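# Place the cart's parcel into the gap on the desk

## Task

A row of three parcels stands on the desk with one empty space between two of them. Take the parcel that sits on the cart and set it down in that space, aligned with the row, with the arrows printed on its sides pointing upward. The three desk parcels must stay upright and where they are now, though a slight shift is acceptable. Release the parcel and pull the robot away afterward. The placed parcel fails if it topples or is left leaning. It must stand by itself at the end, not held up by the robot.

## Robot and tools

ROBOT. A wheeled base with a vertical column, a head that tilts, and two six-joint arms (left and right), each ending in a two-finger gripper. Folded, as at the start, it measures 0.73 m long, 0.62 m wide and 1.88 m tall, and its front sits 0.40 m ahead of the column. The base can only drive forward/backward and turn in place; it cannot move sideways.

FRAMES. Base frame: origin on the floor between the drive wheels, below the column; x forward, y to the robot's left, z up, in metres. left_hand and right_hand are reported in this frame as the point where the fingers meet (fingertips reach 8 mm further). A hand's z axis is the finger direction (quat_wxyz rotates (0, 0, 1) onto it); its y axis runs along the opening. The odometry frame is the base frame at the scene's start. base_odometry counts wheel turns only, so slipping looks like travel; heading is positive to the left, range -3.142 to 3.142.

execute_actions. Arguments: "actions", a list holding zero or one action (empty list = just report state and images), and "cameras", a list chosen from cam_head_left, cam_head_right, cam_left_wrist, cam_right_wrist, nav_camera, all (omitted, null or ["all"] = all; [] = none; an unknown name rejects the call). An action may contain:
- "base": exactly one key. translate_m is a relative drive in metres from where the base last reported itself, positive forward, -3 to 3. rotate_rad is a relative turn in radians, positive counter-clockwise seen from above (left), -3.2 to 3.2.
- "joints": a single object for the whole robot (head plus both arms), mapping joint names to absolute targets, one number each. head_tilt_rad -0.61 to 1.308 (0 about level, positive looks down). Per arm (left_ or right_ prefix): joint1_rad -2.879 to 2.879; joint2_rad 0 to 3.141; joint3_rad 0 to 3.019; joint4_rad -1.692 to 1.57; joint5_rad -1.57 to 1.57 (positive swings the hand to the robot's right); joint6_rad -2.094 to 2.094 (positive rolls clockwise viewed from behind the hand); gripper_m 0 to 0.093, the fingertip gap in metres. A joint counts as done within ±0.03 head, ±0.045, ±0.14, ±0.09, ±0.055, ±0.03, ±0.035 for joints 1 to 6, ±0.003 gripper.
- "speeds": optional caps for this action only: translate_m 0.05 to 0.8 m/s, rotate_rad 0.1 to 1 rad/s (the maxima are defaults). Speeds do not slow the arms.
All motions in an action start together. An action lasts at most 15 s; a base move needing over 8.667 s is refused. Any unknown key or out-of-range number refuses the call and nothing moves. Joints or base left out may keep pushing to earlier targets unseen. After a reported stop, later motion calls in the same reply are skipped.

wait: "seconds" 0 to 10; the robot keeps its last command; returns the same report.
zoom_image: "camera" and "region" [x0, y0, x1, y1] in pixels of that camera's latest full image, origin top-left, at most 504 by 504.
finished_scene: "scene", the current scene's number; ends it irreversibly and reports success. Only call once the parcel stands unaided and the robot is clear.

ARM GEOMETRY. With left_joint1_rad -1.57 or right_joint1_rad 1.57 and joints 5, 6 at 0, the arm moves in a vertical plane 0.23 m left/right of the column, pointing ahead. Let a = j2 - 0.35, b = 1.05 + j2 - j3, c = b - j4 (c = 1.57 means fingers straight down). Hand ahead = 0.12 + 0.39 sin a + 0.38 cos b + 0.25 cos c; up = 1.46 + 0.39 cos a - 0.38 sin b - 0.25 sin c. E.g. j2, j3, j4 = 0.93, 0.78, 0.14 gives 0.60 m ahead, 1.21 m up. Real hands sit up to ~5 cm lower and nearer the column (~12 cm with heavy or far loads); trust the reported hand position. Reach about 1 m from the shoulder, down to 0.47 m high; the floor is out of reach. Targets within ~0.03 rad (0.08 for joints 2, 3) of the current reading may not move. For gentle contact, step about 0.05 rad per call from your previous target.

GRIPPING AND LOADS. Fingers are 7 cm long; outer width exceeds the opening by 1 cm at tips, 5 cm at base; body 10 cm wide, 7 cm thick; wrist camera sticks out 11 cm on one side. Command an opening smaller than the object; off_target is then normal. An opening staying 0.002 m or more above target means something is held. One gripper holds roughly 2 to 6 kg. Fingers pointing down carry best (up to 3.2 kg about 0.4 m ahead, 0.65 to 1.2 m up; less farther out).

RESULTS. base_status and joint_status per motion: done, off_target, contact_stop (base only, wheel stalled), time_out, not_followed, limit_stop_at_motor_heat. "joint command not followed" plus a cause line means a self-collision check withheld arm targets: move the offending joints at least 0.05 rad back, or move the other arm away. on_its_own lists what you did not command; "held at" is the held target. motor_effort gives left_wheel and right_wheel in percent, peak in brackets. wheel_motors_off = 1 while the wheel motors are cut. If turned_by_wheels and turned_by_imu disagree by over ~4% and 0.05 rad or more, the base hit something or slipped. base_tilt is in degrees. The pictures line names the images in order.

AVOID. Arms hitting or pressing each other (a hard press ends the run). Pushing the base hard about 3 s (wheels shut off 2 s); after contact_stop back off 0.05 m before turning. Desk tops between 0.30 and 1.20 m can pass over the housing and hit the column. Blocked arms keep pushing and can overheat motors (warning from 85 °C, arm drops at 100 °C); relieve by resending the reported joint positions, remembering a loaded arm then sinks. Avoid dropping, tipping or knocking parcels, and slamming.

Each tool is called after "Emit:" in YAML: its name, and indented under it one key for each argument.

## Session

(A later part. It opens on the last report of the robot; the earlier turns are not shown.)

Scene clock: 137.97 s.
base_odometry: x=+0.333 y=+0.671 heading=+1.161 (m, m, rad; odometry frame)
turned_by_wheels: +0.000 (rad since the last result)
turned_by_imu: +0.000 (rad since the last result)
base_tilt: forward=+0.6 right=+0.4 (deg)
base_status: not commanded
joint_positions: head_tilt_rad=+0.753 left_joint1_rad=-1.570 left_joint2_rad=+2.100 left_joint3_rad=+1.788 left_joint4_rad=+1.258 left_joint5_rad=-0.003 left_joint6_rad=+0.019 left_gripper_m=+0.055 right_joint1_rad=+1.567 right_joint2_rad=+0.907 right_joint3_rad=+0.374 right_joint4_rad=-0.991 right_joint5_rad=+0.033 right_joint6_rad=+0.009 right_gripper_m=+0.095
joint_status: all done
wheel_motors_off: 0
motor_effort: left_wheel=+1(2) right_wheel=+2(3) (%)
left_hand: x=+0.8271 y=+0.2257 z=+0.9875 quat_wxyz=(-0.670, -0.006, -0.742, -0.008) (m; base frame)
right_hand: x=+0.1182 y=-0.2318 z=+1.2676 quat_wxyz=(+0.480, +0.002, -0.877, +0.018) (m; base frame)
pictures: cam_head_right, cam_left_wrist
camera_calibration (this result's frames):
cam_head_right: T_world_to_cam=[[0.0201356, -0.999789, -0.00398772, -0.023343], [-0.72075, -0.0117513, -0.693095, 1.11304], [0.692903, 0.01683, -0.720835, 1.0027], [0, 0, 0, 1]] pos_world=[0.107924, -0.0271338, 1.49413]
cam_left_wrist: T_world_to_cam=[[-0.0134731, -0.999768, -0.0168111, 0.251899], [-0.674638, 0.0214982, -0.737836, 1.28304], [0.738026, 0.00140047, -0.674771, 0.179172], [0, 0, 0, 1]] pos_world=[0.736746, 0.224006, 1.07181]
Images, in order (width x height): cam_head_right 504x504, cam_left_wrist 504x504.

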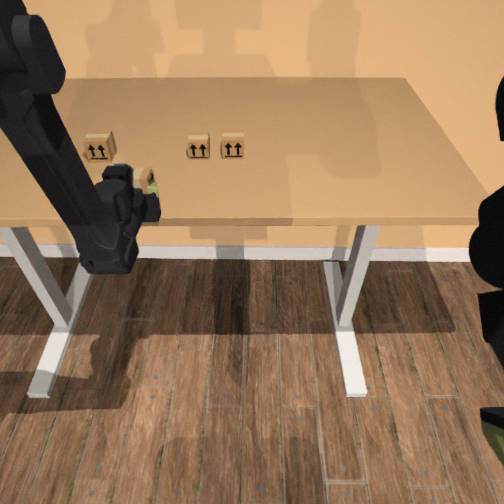

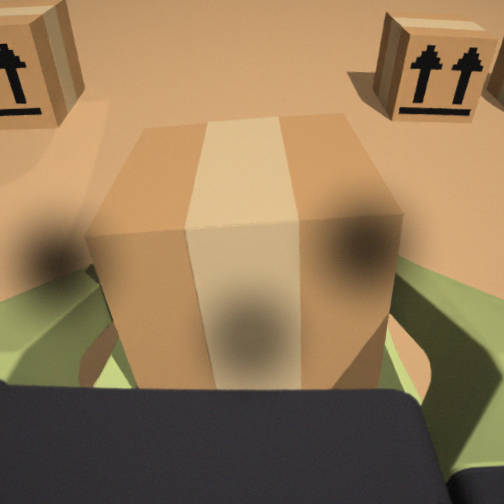

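Emit:
execute_actions:
  actions:
    - {"joints":{"left_joint2_rad":2.09,"left_gripper_m":0.093}}
  cameras: ["cam_left_wrist"]

Emit:
execute_actions:
  actions:
    - {"base":{"translate_m":-0.08}}
  cameras: ["cam_left_wrist"]

Emit:
execute_actions:
  actions:
    - {"joints":{"left_joint2_rad":1.37,"left_joint3_rad":1.2,"left_joint4_rad":0.9}}
  cameras: []

Emit:
execute_actions:
  actions:
    - {"base":{"translate_m":0.29},"joints":{"left_joint3_rad":1.4,"left_joint4_rad":-0.69,"head_tilt_rad":0.9}}
  cameras: ["cam_left_wrist","cam_head_right"]

Scene clock: 154.27 s.
base_odometry: x=+0.333 y=+0.671 heading=+1.161 (m, m, rad; odometry frame)
turned_by_wheels: +0.000 (rad since the last result)
turned_by_imu: +0.000 (rad since the last result)
base_tilt: forward=+0.5 right=+0.2 (deg)
base_status: not commanded
joint_positions: head_tilt_rad=+0.753 left_joint1_rad=-1.570 left_joint2_rad=+2.096 left_joint3_rad=+1.788 left_joint4_rad=+1.251 left_joint5_rad=-0.002 left_joint6_rad=+0.015 left_gripper_m=+0.093 right_joint1_rad=+1.567 right_joint2_rad=+0.907 right_joint3_rad=+0.374 right_joint4_rad=-0.991 right_joint5_rad=+0.033 right_joint6_rad=+0.009 right_gripper_m=+0.095
joint_status: all done
wheel_motors_off: 0
motor_effort: left_wheel=+1(1) right_wheel=+3(3) (%)
left_hand: x=+0.8287 y=+0.2251 z=+0.9885 quat_wxyz=(-0.669, -0.005, -0.743, -0.006) (m; base frame)
right_hand: x=+0.1182 y=-0.2318 z=+1.2676 quat_wxyz=(+0.480, +0.002, -0.877, +0.018) (m; base frame)
pictures: cam_left_wrist
camera_calibration (this result's frames):
cam_left_wrist: T_world_to_cam=[[-0.0147514, -0.999822, -0.0117274, 0.247424], [-0.676853, 0.0186179, -0.735883, 1.28543], [0.735971, -0.00291757, -0.677007, 0.183547], [0, 0, 0, 1]] pos_world=[0.738613, 0.223984, 1.07309]
Images, in order (width x height): cam_left_wrist 504x504.

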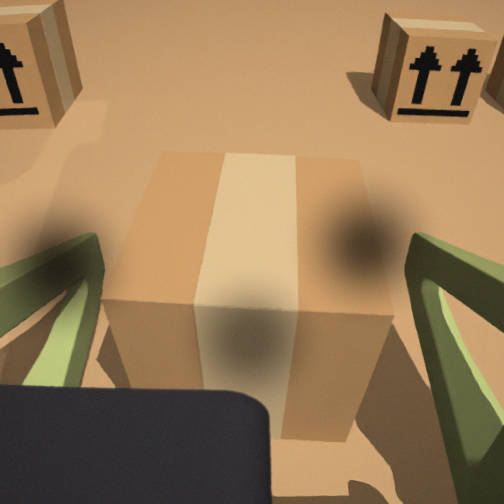

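Scene clock: 155.60 s.
base_odometry: x=+0.301 y=+0.597 heading=+1.162 (m, m, rad; odometry frame)
turned_by_wheels: +0.001 (rad since the last result)
turned_by_imu: +0.001 (rad since the last result)
base_tilt: forward=+0.5 right=+0.2 (deg)
base_status: done
joint_positions: head_tilt_rad=+0.754 left_joint1_rad=-1.570 left_joint2_rad=+2.096 left_joint3_rad=+1.788 left_joint4_rad=+1.243 left_joint5_rad=-0.002 left_joint6_rad=+0.009 left_gripper_m=+0.093 right_joint1_rad=+1.567 right_joint2_rad=+0.906 right_joint3_rad=+0.373 right_joint4_rad=-0.991 right_joint5_rad=+0.033 right_joint6_rad=+0.009 right_gripper_m=+0.095
joint_status: not commanded
wheel_motors_off: 0
motor_effort: left_wheel=+0(59) right_wheel=-1(55) (%)
left_hand: x=+0.8289 y=+0.2254 z=+0.9873 quat_wxyz=(-0.667, -0.003, -0.745, -0.004) (m; base frame)
right_hand: x=+0.1175 y=-0.2318 z=+1.2679 quat_wxyz=(+0.480, +0.002, -0.877, +0.018) (m; base frame)
pictures: cam_left_wrist
camera_calibration (this result's frames):
cam_left_wrist: T_world_to_cam=[[-0.0139567, -0.999885, -0.005896, 0.241308], [-0.681615, 0.0138281, -0.73158, 1.28541], [0.731577, -0.00619166, -0.68173, 0.191634], [0, 0, 0, 1]] pos_world=[0.739327, 0.224693, 1.07244]
Images, in order (width x height): cam_left_wrist 504x504.

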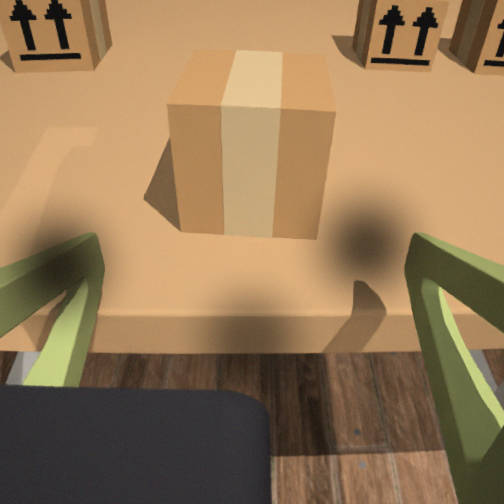

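Scene clock: 157.20 s.
base_odometry: x=+0.301 y=+0.597 heading=+1.162 (m, m, rad; odometry frame)
turned_by_wheels: +0.000 (rad since the last result)
turned_by_imu: +0.000 (rad since the last result)
base_tilt: forward=+0.5 right=+0.3 (deg)
base_status: not commanded
joint_positions: head_tilt_rad=+0.754 left_joint1_rad=-1.570 left_joint2_rad=+1.362 left_joint3_rad=+1.204 left_joint4_rad=+0.901 left_joint5_rad=-0.002 left_joint6_rad=+0.009 left_gripper_m=+0.093 right_joint1_rad=+1.567 right_joint2_rad=+0.906 right_joint3_rad=+0.373 right_joint4_rad=-0.991 right_joint5_rad=+0.033 right_joint6_rad=+0.009 right_gripper_m=+0.095
joint_status: all done
wheel_motors_off: 0
motor_effort: left_wheel=+0(1) right_wheel=-1(1) (%)
left_hand: x=+0.8220 y=+0.2253 z=+1.2280 quat_wxyz=(-0.591, -0.003, -0.806, -0.004) (m; base frame)
right_hand: x=+0.1175 y=-0.2318 z=+1.2679 quat_wxyz=(+0.480, +0.002, -0.877, +0.018) (m; base frame)
pictures: none
No camera images: the call's "cameras" was empty. Leave "cameras" out to get every camera's image.

Scene clock: 159.10 s.
base_odometry: x=+0.416 y=+0.863 heading=+1.163 (m, m, rad; odometry frame)
turned_by_wheels: +0.001 (rad since the last result)
turned_by_imu: +0.001 (rad since the last result)
base_tilt: forward=+0.4 right=+0.2 (deg)
base_status: done
joint_positions: head_tilt_rad=+0.902 left_joint1_rad=-1.570 left_joint2_rad=+1.362 left_joint3_rad=+1.384 left_joint4_rad=-0.686 left_joint5_rad=-0.002 left_joint6_rad=+0.008 left_gripper_m=+0.093 right_joint1_rad=+1.567 right_joint2_rad=+0.906 right_joint3_rad=+0.376 right_joint4_rad=-0.991 right_joint5_rad=+0.033 right_joint6_rad=+0.009 right_gripper_m=+0.095
joint_status: all done
wheel_motors_off: 0
motor_effort: left_wheel=+0(49) right_wheel=+0(76) (%)
left_hand: x=+0.6148 y=+0.2250 z=+1.0892 quat_wxyz=(+0.070, -0.004, -0.998, -0.001) (m; base frame)
right_hand: x=+0.1192 y=-0.2318 z=+1.2672 quat_wxyz=(+0.479, +0.002, -0.878, +0.018) (m; base frame)
pictures: cam_head_right, cam_left_wrist
camera_calibration (this result's frames):
cam_head_right: T_world_to_cam=[[0.0193237, -0.999789, -0.00692368, -0.0187811], [-0.815385, -0.0117513, -0.5788, 0.941759], [0.578596, 0.01683, -0.81544, 1.1541], [0, 0, 0, 1]] pos_world=[0.100498, -0.0271338, 1.48606]
cam_left_wrist: T_world_to_cam=[[-0.00432573, -0.999891, 0.0141197, 0.210839], [-0.711714, 0.0129971, 0.702349, -0.329045], [-0.702456, -0.00701102, -0.711692, 1.33222], [0, 0, 0, 1]] pos_world=[0.702553, 0.224433, 1.17626]
Images, in order (width x height): cam_head_right 504x504, cam_left_wrist 504x504.

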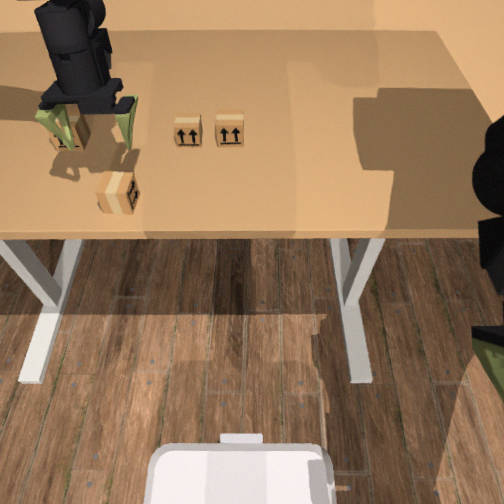

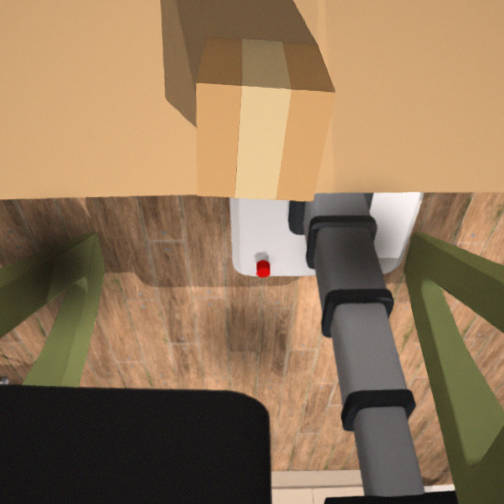

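Emit:
execute_actions:
  actions:
    - {"joints":{"left_joint2_rad":1.595,"left_joint3_rad":1.485,"left_joint4_rad":-0.54,"left_joint6_rad":0.06}}
  cameras: ["cam_left_wrist","cam_head_right"]

Scene clock: 175.53 s.
base_odometry: x=+0.416 y=+0.863 heading=+1.163 (m, m, rad; odometry frame)
turned_by_wheels: +0.000 (rad since the last result)
turned_by_imu: +0.000 (rad since the last result)
base_tilt: forward=+0.5 right=+0.2 (deg)
base_status: not commanded
joint_positions: head_tilt_rad=+0.902 left_joint1_rad=-1.570 left_joint2_rad=+1.608 left_joint3_rad=+1.475 left_joint4_rad=-0.539 left_joint5_rad=-0.002 left_joint6_rad=+0.054 left_gripper_m=+0.093 right_joint1_rad=+1.567 right_joint2_rad=+0.906 right_joint3_rad=+0.376 right_joint4_rad=-0.991 right_joint5_rad=+0.033 right_joint6_rad=+0.009 right_gripper_m=+0.095
joint_status: all done
wheel_motors_off: 0
motor_effort: left_wheel=+1(1) right_wheel=-2(2) (%)
left_hand: x=+0.5997 y=+0.2251 z=+0.9770 quat_wxyz=(+0.074, -0.027, -0.997, +0.001) (m; base frame)
right_hand: x=+0.1192 y=-0.2318 z=+1.2672 quat_wxyz=(+0.479, +0.002, -0.878, +0.018) (m; base frame)
pictures: cam_head_right, cam_left_wrist
camera_calibration (this result's frames):
cam_head_right: T_world_to_cam=[[0.0193237, -0.999789, -0.00692368, -0.0187811], [-0.815385, -0.0117513, -0.5788, 0.941759], [0.578596, 0.01683, -0.81544, 1.1541], [0, 0, 0, 1]] pos_world=[0.100498, -0.0271338, 1.48606]
cam_left_wrist: T_world_to_cam=[[-0.0498344, -0.998538, 0.0209616, 0.232689], [-0.704558, 0.0500227, 0.707881, -0.279071], [-0.707895, 0.0205082, -0.70602, 1.23329], [0, 0, 0, 1]] pos_world=[0.688017, 0.221016, 1.0634]
Images, in order (width x height): cam_head_right 504x504, cam_left_wrist 504x504.

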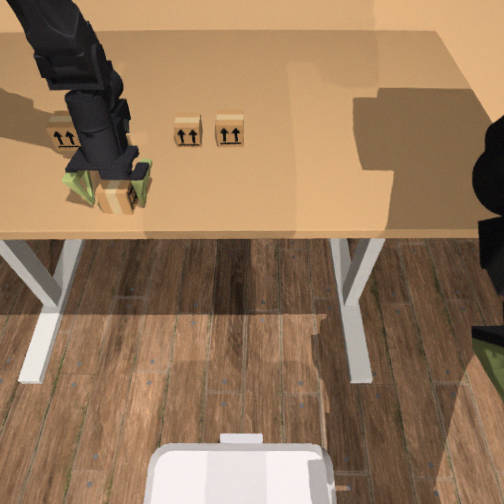

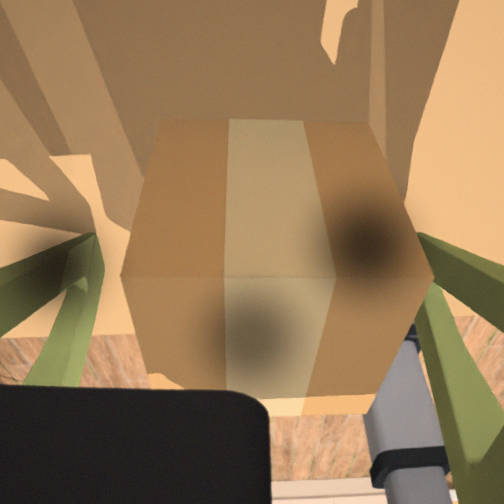

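Emit:
execute_actions:
  actions:
    - {"joints":{"left_gripper_m":0.04}}
  cameras: []

Emit:
execute_actions:
  actions:
    - {"joints":{"left_joint2_rad":1.2,"left_joint3_rad":1.2,"left_joint4_rad":-0.5}}
  cameras: []

Emit:
execute_actions:
  actions:
    - {"base":{"translate_m":-0.05},"joints":{"left_joint1_rad":-1.545,"left_joint2_rad":1.4,"left_joint3_rad":1.2,"left_joint4_rad":1.2,"left_joint6_rad":0.0}}
  cameras: []

Emit:
execute_actions:
  actions:
    - {"joints":{"left_joint2_rad":1.94,"left_joint3_rad":1.59,"left_joint4_rad":1.28,"head_tilt_rad":0.8}}
  cameras: ["cam_left_wrist","cam_head_right"]

Emit:
zoom_image:
  camera: "cam_head_right"
  region: [20,90,260,290]

Scene clock: 190.43 s.
base_odometry: x=+0.416 y=+0.863 heading=+1.163 (m, m, rad; odometry frame)
turned_by_wheels: +0.000 (rad since the last result)
turned_by_imu: +0.000 (rad since the last result)
base_tilt: forward=+0.7 right=+0.2 (deg)
base_status: not commanded
joint_positions: head_tilt_rad=+0.902 left_joint1_rad=-1.570 left_joint2_rad=+1.608 left_joint3_rad=+1.475 left_joint4_rad=-0.539 left_joint5_rad=-0.001 left_joint6_rad=+0.054 left_gripper_m=+0.054 right_joint1_rad=+1.567 right_joint2_rad=+0.906 right_joint3_rad=+0.376 right_joint4_rad=-0.991 right_joint5_rad=+0.033 right_joint6_rad=+0.009 right_gripper_m=+0.095
joint_status: left_gripper_m off_target (ended at +0.054, target +0.040)
wheel_motors_off: 0
motor_effort: left_wheel=+1(1) right_wheel=-2(2) (%)
left_hand: x=+0.5997 y=+0.2250 z=+0.9770 quat_wxyz=(+0.074, -0.027, -0.997, +0.001) (m; base frame)
right_hand: x=+0.1192 y=-0.2318 z=+1.2672 quat_wxyz=(+0.479, +0.002, -0.878, +0.018) (m; base frame)
pictures: none
No camera images: the call's "cameras" was empty. Leave "cameras" out to get every camera's image.

Scene clock: 191.80 s.
base_odometry: x=+0.416 y=+0.863 heading=+1.163 (m, m, rad; odometry frame)
turned_by_wheels: +0.000 (rad since the last result)
turned_by_imu: +0.000 (rad since the last result)
base_tilt: forward=+0.4 right=+0.3 (deg)
base_status: not commanded
joint_positions: head_tilt_rad=+0.902 left_joint1_rad=-1.570 left_joint2_rad=+1.194 left_joint3_rad=+1.202 left_joint4_rad=-0.501 left_joint5_rad=-0.001 left_joint6_rad=+0.054 left_gripper_m=+0.054 right_joint1_rad=+1.567 right_joint2_rad=+0.906 right_joint3_rad=+0.376 right_joint4_rad=-0.991 right_joint5_rad=+0.033 right_joint6_rad=+0.009 right_gripper_m=+0.095
joint_status: all done
wheel_motors_off: 0
motor_effort: left_wheel=+1(2) right_wheel=-2(2) (%)
left_hand: x=+0.6134 y=+0.2250 z=+1.1355 quat_wxyz=(-0.015, -0.027, -1.000, -0.001) (m; base frame)
right_hand: x=+0.1192 y=-0.2318 z=+1.2672 quat_wxyz=(+0.479, +0.002, -0.878, +0.018) (m; base frame)
pictures: none
No camera images: the call's "cameras" was empty. Leave "cameras" out to get every camera's image.

Scene clock: 193.60 s.
base_odometry: x=+0.396 y=+0.818 heading=+1.163 (m, m, rad; odometry frame)
turned_by_wheels: -0.001 (rad since the last result)
turned_by_imu: -0.001 (rad since the last result)
base_tilt: forward=+0.6 right=+0.3 (deg)
base_status: done
joint_positions: head_tilt_rad=+0.902 left_joint1_rad=-1.546 left_joint2_rad=+1.408 left_joint3_rad=+1.178 left_joint4_rad=+1.184 left_joint5_rad=-0.001 left_joint6_rad=+0.006 left_gripper_m=+0.054 right_joint1_rad=+1.567 right_joint2_rad=+0.906 right_joint3_rad=+0.371 right_joint4_rad=-0.991 right_joint5_rad=+0.033 right_joint6_rad=+0.009 right_gripper_m=+0.095
joint_status: all done
wheel_motors_off: 0
motor_effort: left_wheel=-1(31) right_wheel=+1(45) (%)
left_hand: x=+0.8154 y=+0.2382 z=+1.2552 quat_wxyz=(-0.673, -0.004, -0.739, -0.015) (m; base frame)
right_hand: x=+0.1167 y=-0.2318 z=+1.2683 quat_wxyz=(+0.481, +0.002, -0.877, +0.018) (m; base frame)
pictures: none
No camera images: the call's "cameras" was empty. Leave "cameras" out to get every camera's image.

Scene clock: 195.20 s.
base_odometry: x=+0.396 y=+0.818 heading=+1.163 (m, m, rad; odometry frame)
turned_by_wheels: +0.000 (rad since the last result)
turned_by_imu: +0.000 (rad since the last result)
base_tilt: forward=+0.6 right=+0.2 (deg)
base_status: not commanded
joint_positions: head_tilt_rad=+0.816 left_joint1_rad=-1.546 left_joint2_rad=+1.946 left_joint3_rad=+1.571 left_joint4_rad=+1.270 left_joint5_rad=-0.001 left_joint6_rad=+0.006 left_gripper_m=+0.054 right_joint1_rad=+1.567 right_joint2_rad=+0.906 right_joint3_rad=+0.371 right_joint4_rad=-0.991 right_joint5_rad=+0.033 right_joint6_rad=+0.009 right_gripper_m=+0.095
joint_status: all done
wheel_motors_off: 0
motor_effort: left_wheel=-3(3) right_wheel=+2(2) (%)
left_hand: x=+0.8082 y=+0.2429 z=+1.0301 quat_wxyz=(-0.651, -0.004, -0.759, -0.015) (m; base frame)
right_hand: x=+0.1167 y=-0.2318 z=+1.2683 quat_wxyz=(+0.481, +0.002, -0.877, +0.018) (m; base frame)
pictures: cam_head_right, cam_left_wrist
camera_calibration (this result's frames):
cam_head_right: T_world_to_cam=[[0.0198451, -0.999789, -0.00524559, -0.0213914], [-0.762894, -0.0117513, -0.646417, 1.04326], [0.646219, 0.01683, -0.762966, 1.06991], [0, 0, 0, 1]] pos_world=[0.104926, -0.0271338, 1.49058]
cam_left_wrist: T_world_to_cam=[[-0.00211722, -0.999723, -0.0234264, 0.267244], [-0.710809, 0.0179823, -0.703155, 1.29573], [0.703382, 0.015163, -0.71065, 0.283468], [0, 0, 0, 1]] pos_world=[0.722199, 0.239571, 1.11881]
Images, in order (width x height): cam_head_right 504x504, cam_left_wrist 504x504.

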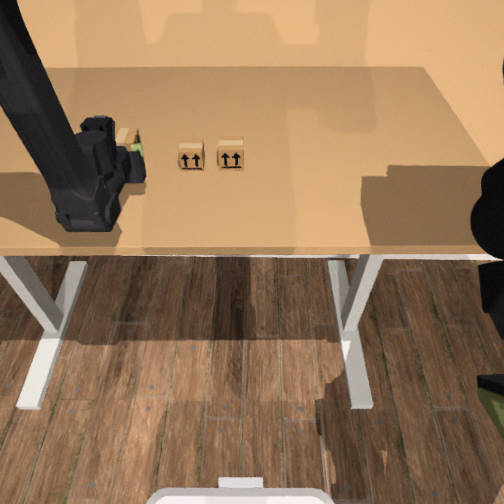

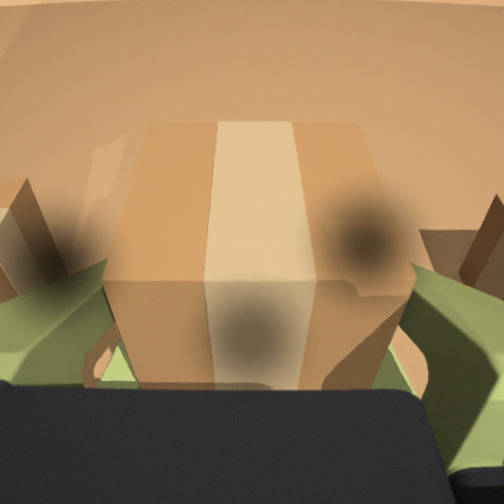

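Region (20, 90, 260, 290) of cam_head_right's 504x504 image, scaled by 2.100, with more detail than that image has.

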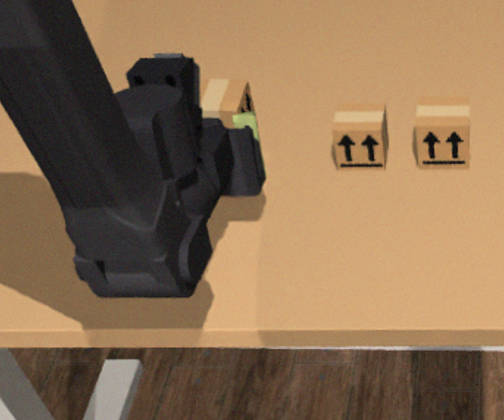

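Emit:
execute_actions:
  actions:
    - {"joints":{"left_joint1_rad":-1.56,"left_joint2_rad":2.06,"left_joint3_rad":1.72,"left_joint4_rad":1.25}}
  cameras: ["cam_left_wrist","cam_head_right"]

Emit:
zoom_image:
  camera: "cam_head_right"
  region: [20,90,260,290]

Scene clock: 207.37 s.
base_odometry: x=+0.396 y=+0.818 heading=+1.163 (m, m, rad; odometry frame)
turned_by_wheels: +0.000 (rad since the last result)
turned_by_imu: +0.000 (rad since the last result)
base_tilt: forward=+0.7 right=+0.1 (deg)
base_status: not commanded
joint_positions: head_tilt_rad=+0.816 left_joint1_rad=-1.556 left_joint2_rad=+2.064 left_joint3_rad=+1.704 left_joint4_rad=+1.253 left_joint5_rad=-0.001 left_joint6_rad=+0.009 left_gripper_m=+0.054 right_joint1_rad=+1.567 right_joint2_rad=+0.906 right_joint3_rad=+0.371 right_joint4_rad=-0.991 right_joint5_rad=+0.033 right_joint6_rad=+0.009 right_gripper_m=+0.095
joint_status: all done
wheel_motors_off: 0
motor_effort: left_wheel=-3(3) right_wheel=+3(3) (%)
left_hand: x=+0.8096 y=+0.2365 z=+0.9848 quat_wxyz=(-0.650, -0.005, -0.760, -0.011) (m; base frame)
right_hand: x=+0.1167 y=-0.2318 z=+1.2683 quat_wxyz=(+0.481, +0.002, -0.877, +0.018) (m; base frame)
pictures: cam_head_right, cam_left_wrist
camera_calibration (this result's frames):
cam_head_right: T_world_to_cam=[[0.0198453, -0.999789, -0.00524496, -0.0213924], [-0.762873, -0.0117513, -0.646441, 1.0433], [0.646243, 0.01683, -0.762946, 1.06988], [0, 0, 0, 1]] pos_world=[0.104928, -0.0271338, 1.49058]
cam_left_wrist: T_world_to_cam=[[-0.00773834, -0.999807, -0.0180802, 0.25904], [-0.712884, 0.0181951, -0.701045, 1.26455], [0.701239, 0.00746419, -0.712887, 0.256147], [0, 0, 0, 1]] pos_world=[0.723866, 0.23407, 1.0738]
Images, in order (width x height): cam_head_right 504x504, cam_left_wrist 504x504.

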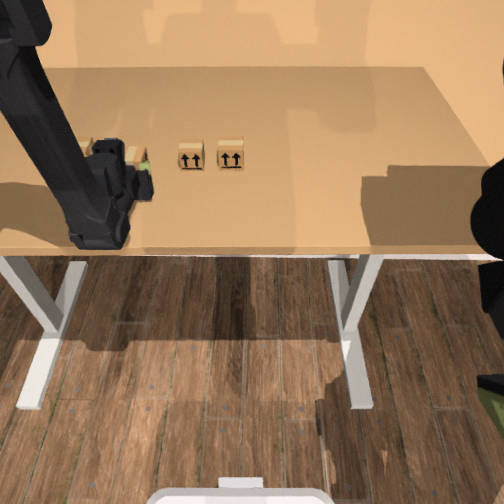

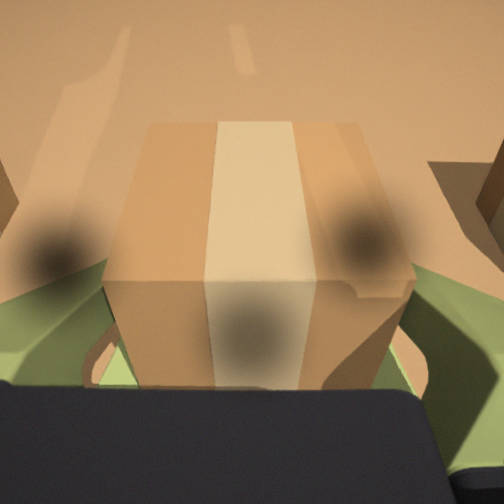

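Region (20, 90, 260, 290) of cam_head_right's 504x504 image, scaled by 2.100, with more detail than that image has.

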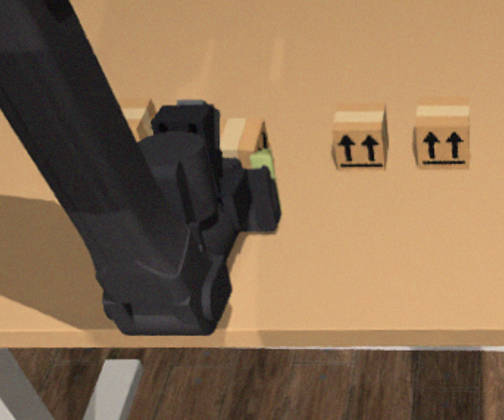

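Emit:
execute_actions:
  actions:
    - {"base":{"translate_m":0.028},"speeds":{"translate_m":0.1}}
  cameras: []

Emit:
execute_actions:
  actions:
    - {"joints":{"left_joint4_rad":1.21}}
  cameras: []

Emit:
execute_actions:
  actions:
    - {"joints":{"left_gripper_m":0.085,"left_joint4_rad":1.24}}
  cameras: ["cam_left_wrist"]

Emit:
execute_actions:
  actions:
    - {"base":{"translate_m":-0.14}}
  cameras: ["cam_left_wrist","cam_head_right"]

Emit:
zoom_image:
  camera: "cam_head_right"
  region: [60,80,260,200]

Scene clock: 218.83 s.
base_odometry: x=+0.407 y=+0.843 heading=+1.163 (m, m, rad; odometry frame)
turned_by_wheels: +0.000 (rad since the last result)
turned_by_imu: +0.001 (rad since the last result)
base_tilt: forward=+0.4 right=+0.1 (deg)
base_status: done
joint_positions: head_tilt_rad=+0.815 left_joint1_rad=-1.556 left_joint2_rad=+2.064 left_joint3_rad=+1.706 left_joint4_rad=+1.251 left_joint5_rad=-0.001 left_joint6_rad=+0.009 left_gripper_m=+0.054 right_joint1_rad=+1.567 right_joint2_rad=+0.906 right_joint3_rad=+0.374 right_joint4_rad=-0.991 right_joint5_rad=+0.033 right_joint6_rad=+0.009 right_gripper_m=+0.095
joint_status: not commanded
wheel_motors_off: 0
motor_effort: left_wheel=+0(29) right_wheel=+0(43) (%)
left_hand: x=+0.8107 y=+0.2365 z=+0.9855 quat_wxyz=(-0.651, -0.004, -0.759, -0.011) (m; base frame)
right_hand: x=+0.1185 y=-0.2318 z=+1.2675 quat_wxyz=(+0.479, +0.002, -0.878, +0.018) (m; base frame)
pictures: none
No camera images: the call's "cameras" was empty. Leave "cameras" out to get every camera's image.

Scene clock: 219.37 s.
base_odometry: x=+0.407 y=+0.843 heading=+1.163 (m, m, rad; odometry frame)
turned_by_wheels: +0.000 (rad since the last result)
turned_by_imu: +0.000 (rad since the last result)
base_tilt: forward=+0.4 right=+0.2 (deg)
base_status: not commanded
joint_positions: head_tilt_rad=+0.815 left_joint1_rad=-1.556 left_joint2_rad=+2.058 left_joint3_rad=+1.706 left_joint4_rad=+1.223 left_joint5_rad=-0.001 left_joint6_rad=+0.009 left_gripper_m=+0.054 right_joint1_rad=+1.567 right_joint2_rad=+0.906 right_joint3_rad=+0.374 right_joint4_rad=-0.991 right_joint5_rad=+0.033 right_joint6_rad=+0.009 right_gripper_m=+0.095
joint_status: all done
wheel_motors_off: 0
motor_effort: left_wheel=+0(0) right_wheel=-1(1) (%)
left_hand: x=+0.8124 y=+0.2365 z=+0.9829 quat_wxyz=(-0.642, -0.005, -0.766, -0.011) (m; base frame)
right_hand: x=+0.1185 y=-0.2318 z=+1.2675 quat_wxyz=(+0.479, +0.002, -0.878, +0.018) (m; base frame)
pictures: none
No camera images: the call's "cameras" was empty. Leave "cameras" out to get every camera's image.

Scene clock: 219.97 s.
base_odometry: x=+0.407 y=+0.843 heading=+1.163 (m, m, rad; odometry frame)
turned_by_wheels: +0.000 (rad since the last result)
turned_by_imu: +0.000 (rad since the last result)
base_tilt: forward=+0.6 right=+0.2 (deg)
base_status: not commanded
joint_positions: head_tilt_rad=+0.815 left_joint1_rad=-1.556 left_joint2_rad=+2.058 left_joint3_rad=+1.706 left_joint4_rad=+1.229 left_joint5_rad=-0.001 left_joint6_rad=+0.009 left_gripper_m=+0.085 right_joint1_rad=+1.567 right_joint2_rad=+0.906 right_joint3_rad=+0.374 right_joint4_rad=-0.991 right_joint5_rad=+0.033 right_joint6_rad=+0.009 right_gripper_m=+0.095
joint_status: all done
wheel_motors_off: 0
motor_effort: left_wheel=+0(0) right_wheel=+0(0) (%)
left_hand: x=+0.8127 y=+0.2365 z=+0.9843 quat_wxyz=(-0.645, -0.004, -0.764, -0.011) (m; base frame)
right_hand: x=+0.1185 y=-0.2318 z=+1.2675 quat_wxyz=(+0.479, +0.002, -0.878, +0.018) (m; base frame)
pictures: cam_left_wrist
camera_calibration (this result's frames):
cam_left_wrist: T_world_to_cam=[[-0.00780793, -0.99981, -0.0178574, 0.258923], [-0.722974, 0.0179814, -0.690641, 1.26442], [0.690831, 0.00751793, -0.722977, 0.272012], [0, 0, 0, 1]] pos_world=[0.72825, 0.234093, 1.07454]
Images, in order (width x height): cam_left_wrist 504x504.

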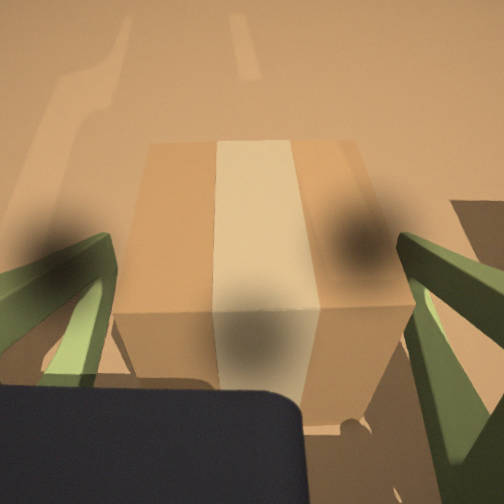

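Scene clock: 221.53 s.
base_odometry: x=+0.352 y=+0.715 heading=+1.161 (m, m, rad; odometry frame)
turned_by_wheels: -0.002 (rad since the last result)
turned_by_imu: -0.002 (rad since the last result)
base_tilt: forward=+0.6 right=+0.2 (deg)
base_status: done
joint_positions: head_tilt_rad=+0.815 left_joint1_rad=-1.557 left_joint2_rad=+2.058 left_joint3_rad=+1.707 left_joint4_rad=+1.231 left_joint5_rad=-0.001 left_joint6_rad=+0.009 left_gripper_m=+0.085 right_joint1_rad=+1.567 right_joint2_rad=+0.906 right_joint3_rad=+0.372 right_joint4_rad=-0.991 right_joint5_rad=+0.033 right_joint6_rad=+0.009 right_gripper_m=+0.095
joint_status: not commanded
wheel_motors_off: 0
motor_effort: left_wheel=-1(43) right_wheel=+1(65) (%)
left_hand: x=+0.8129 y=+0.2356 z=+0.9848 quat_wxyz=(-0.646, -0.004, -0.764, -0.010) (m; base frame)
right_hand: x=+0.1173 y=-0.2318 z=+1.2680 quat_wxyz=(+0.480, +0.002, -0.877, +0.018) (m; base frame)
pictures: cam_head_right, cam_left_wrist
camera_calibration (this result's frames):
cam_head_right: T_world_to_cam=[[0.0198503, -0.999789, -0.00522577, -0.0214222], [-0.762248, -0.0117513, -0.647179, 1.04441], [0.646981, 0.01683, -0.76232, 1.06888], [0, 0, 0, 1]] pos_world=[0.104976, -0.0271338, 1.49064]
cam_left_wrist: T_world_to_cam=[[-0.00836927, -0.999822, -0.0169017, 0.25756], [-0.721381, 0.0177418, -0.692311, 1.2653], [0.692488, 0.00639842, -0.721401, 0.269535], [0, 0, 0, 1]] pos_world=[0.728266, 0.233341, 1.07478]
Images, in order (width x height): cam_head_right 504x504, cam_left_wrist 504x504.

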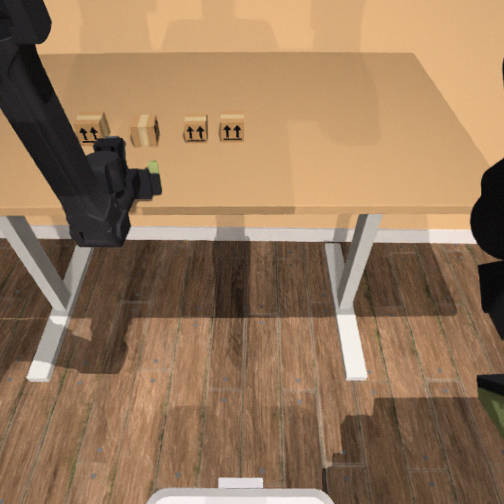

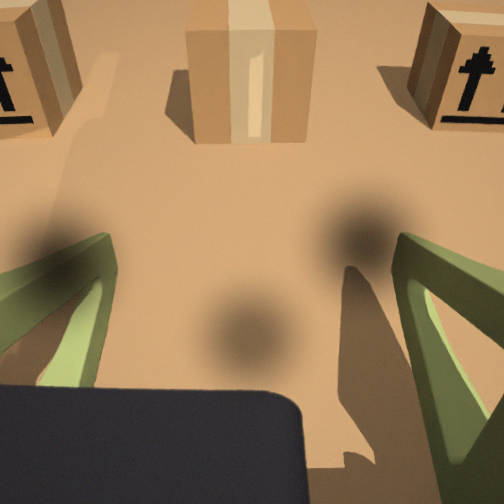

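Region (60, 80, 260, 200) of cam_head_right's 504x504 image, scaled by 2.520, with more detail than that image has; it fills the top 302 rows of this view, and the rest is white.

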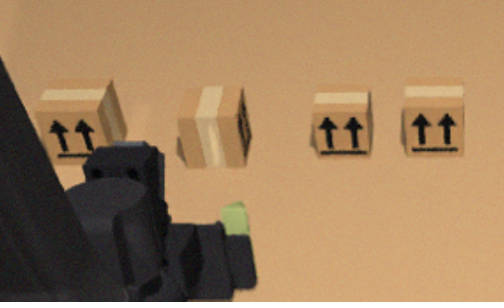

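Emit:
execute_actions:
  actions:
    - {"base":{"translate_m":0.103},"speeds":{"translate_m":0.1},"joints":{"left_gripper_m":0.03}}
  cameras: []

Emit:
execute_actions:
  actions:
    - {"base":{"translate_m":-0.55},"joints":{"head_tilt_rad":0.55}}
  cameras: ["cam_head_right"]

Emit:
zoom_image:
  camera: "cam_head_right"
  region: [110,120,270,230]

Scene clock: 231.60 s.
base_odometry: x=+0.393 y=+0.809 heading=+1.162 (m, m, rad; odometry frame)
turned_by_wheels: +0.001 (rad since the last result)
turned_by_imu: +0.001 (rad since the last result)
base_tilt: forward=+0.6 right=+0.1 (deg)
base_status: done
joint_positions: head_tilt_rad=+0.815 left_joint1_rad=-1.557 left_joint2_rad=+2.058 left_joint3_rad=+1.708 left_joint4_rad=+1.231 left_joint5_rad=-0.001 left_joint6_rad=+0.009 left_gripper_m=+0.030 right_joint1_rad=+1.567 right_joint2_rad=+0.906 right_joint3_rad=+0.374 right_joint4_rad=-0.991 right_joint5_rad=+0.033 right_joint6_rad=+0.009 right_gripper_m=+0.095
joint_status: all done
wheel_motors_off: 0
motor_effort: left_wheel=+0(44) right_wheel=-1(45) (%)
left_hand: x=+0.8132 y=+0.2353 z=+0.9850 quat_wxyz=(-0.646, -0.004, -0.763, -0.010) (m; base frame)
right_hand: x=+0.1183 y=-0.2318 z=+1.2676 quat_wxyz=(+0.479, +0.002, -0.878, +0.018) (m; base frame)
pictures: none
No camera images: the call's "cameras" was empty. Leave "cameras" out to get every camera's image.

Scene clock: 234.10 s.
base_odometry: x=+0.174 y=+0.304 heading=+1.163 (m, m, rad; odometry frame)
turned_by_wheels: +0.001 (rad since the last result)
turned_by_imu: +0.002 (rad since the last result)
base_tilt: forward=+0.5 right=+0.2 (deg)
base_status: done
joint_positions: head_tilt_rad=+0.567 left_joint1_rad=-1.558 left_joint2_rad=+2.060 left_joint3_rad=+1.708 left_joint4_rad=+1.231 left_joint5_rad=-0.001 left_joint6_rad=+0.009 left_gripper_m=+0.030 right_joint1_rad=+1.567 right_joint2_rad=+0.906 right_joint3_rad=+0.371 right_joint4_rad=-0.991 right_joint5_rad=+0.033 right_joint6_rad=+0.009 right_gripper_m=+0.095
joint_status: all done
wheel_motors_off: 0
motor_effort: left_wheel=+0(56) right_wheel=-1(55) (%)
left_hand: x=+0.8125 y=+0.2344 z=+0.9839 quat_wxyz=(-0.645, -0.004, -0.764, -0.009) (m; base frame)
right_hand: x=+0.1167 y=-0.2318 z=+1.2683 quat_wxyz=(+0.481, +0.002, -0.877, +0.018) (m; base frame)
pictures: cam_head_right
camera_calibration (this result's frames):
cam_head_right: T_world_to_cam=[[0.0205256, -0.999789, -0.000204059, -0.0291894], [-0.580493, -0.0117513, -0.81418, 1.2925], [0.814006, 0.01683, -0.580612, 0.780699], [0, 0, 0, 1]] pos_world=[0.115393, -0.0271338, 1.50561]
Images, in order (width x height): cam_head_right 504x504.

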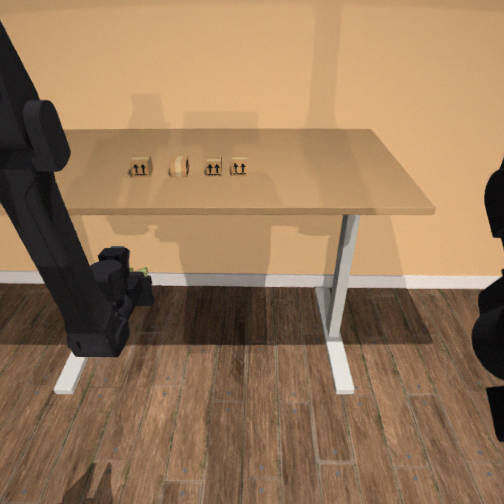

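Region (110, 120, 270, 230) of cam_head_right's 504x504 image, scaled by 3.150, with more detail than that image has; it fills the top 346 rows of this view, and the rest is white.

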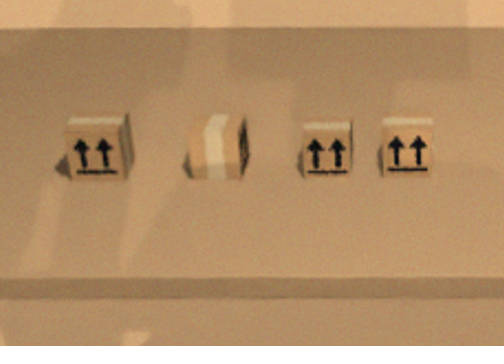

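Emit:
finished_scene:
  scene: 2

The scene is finished: the task was done.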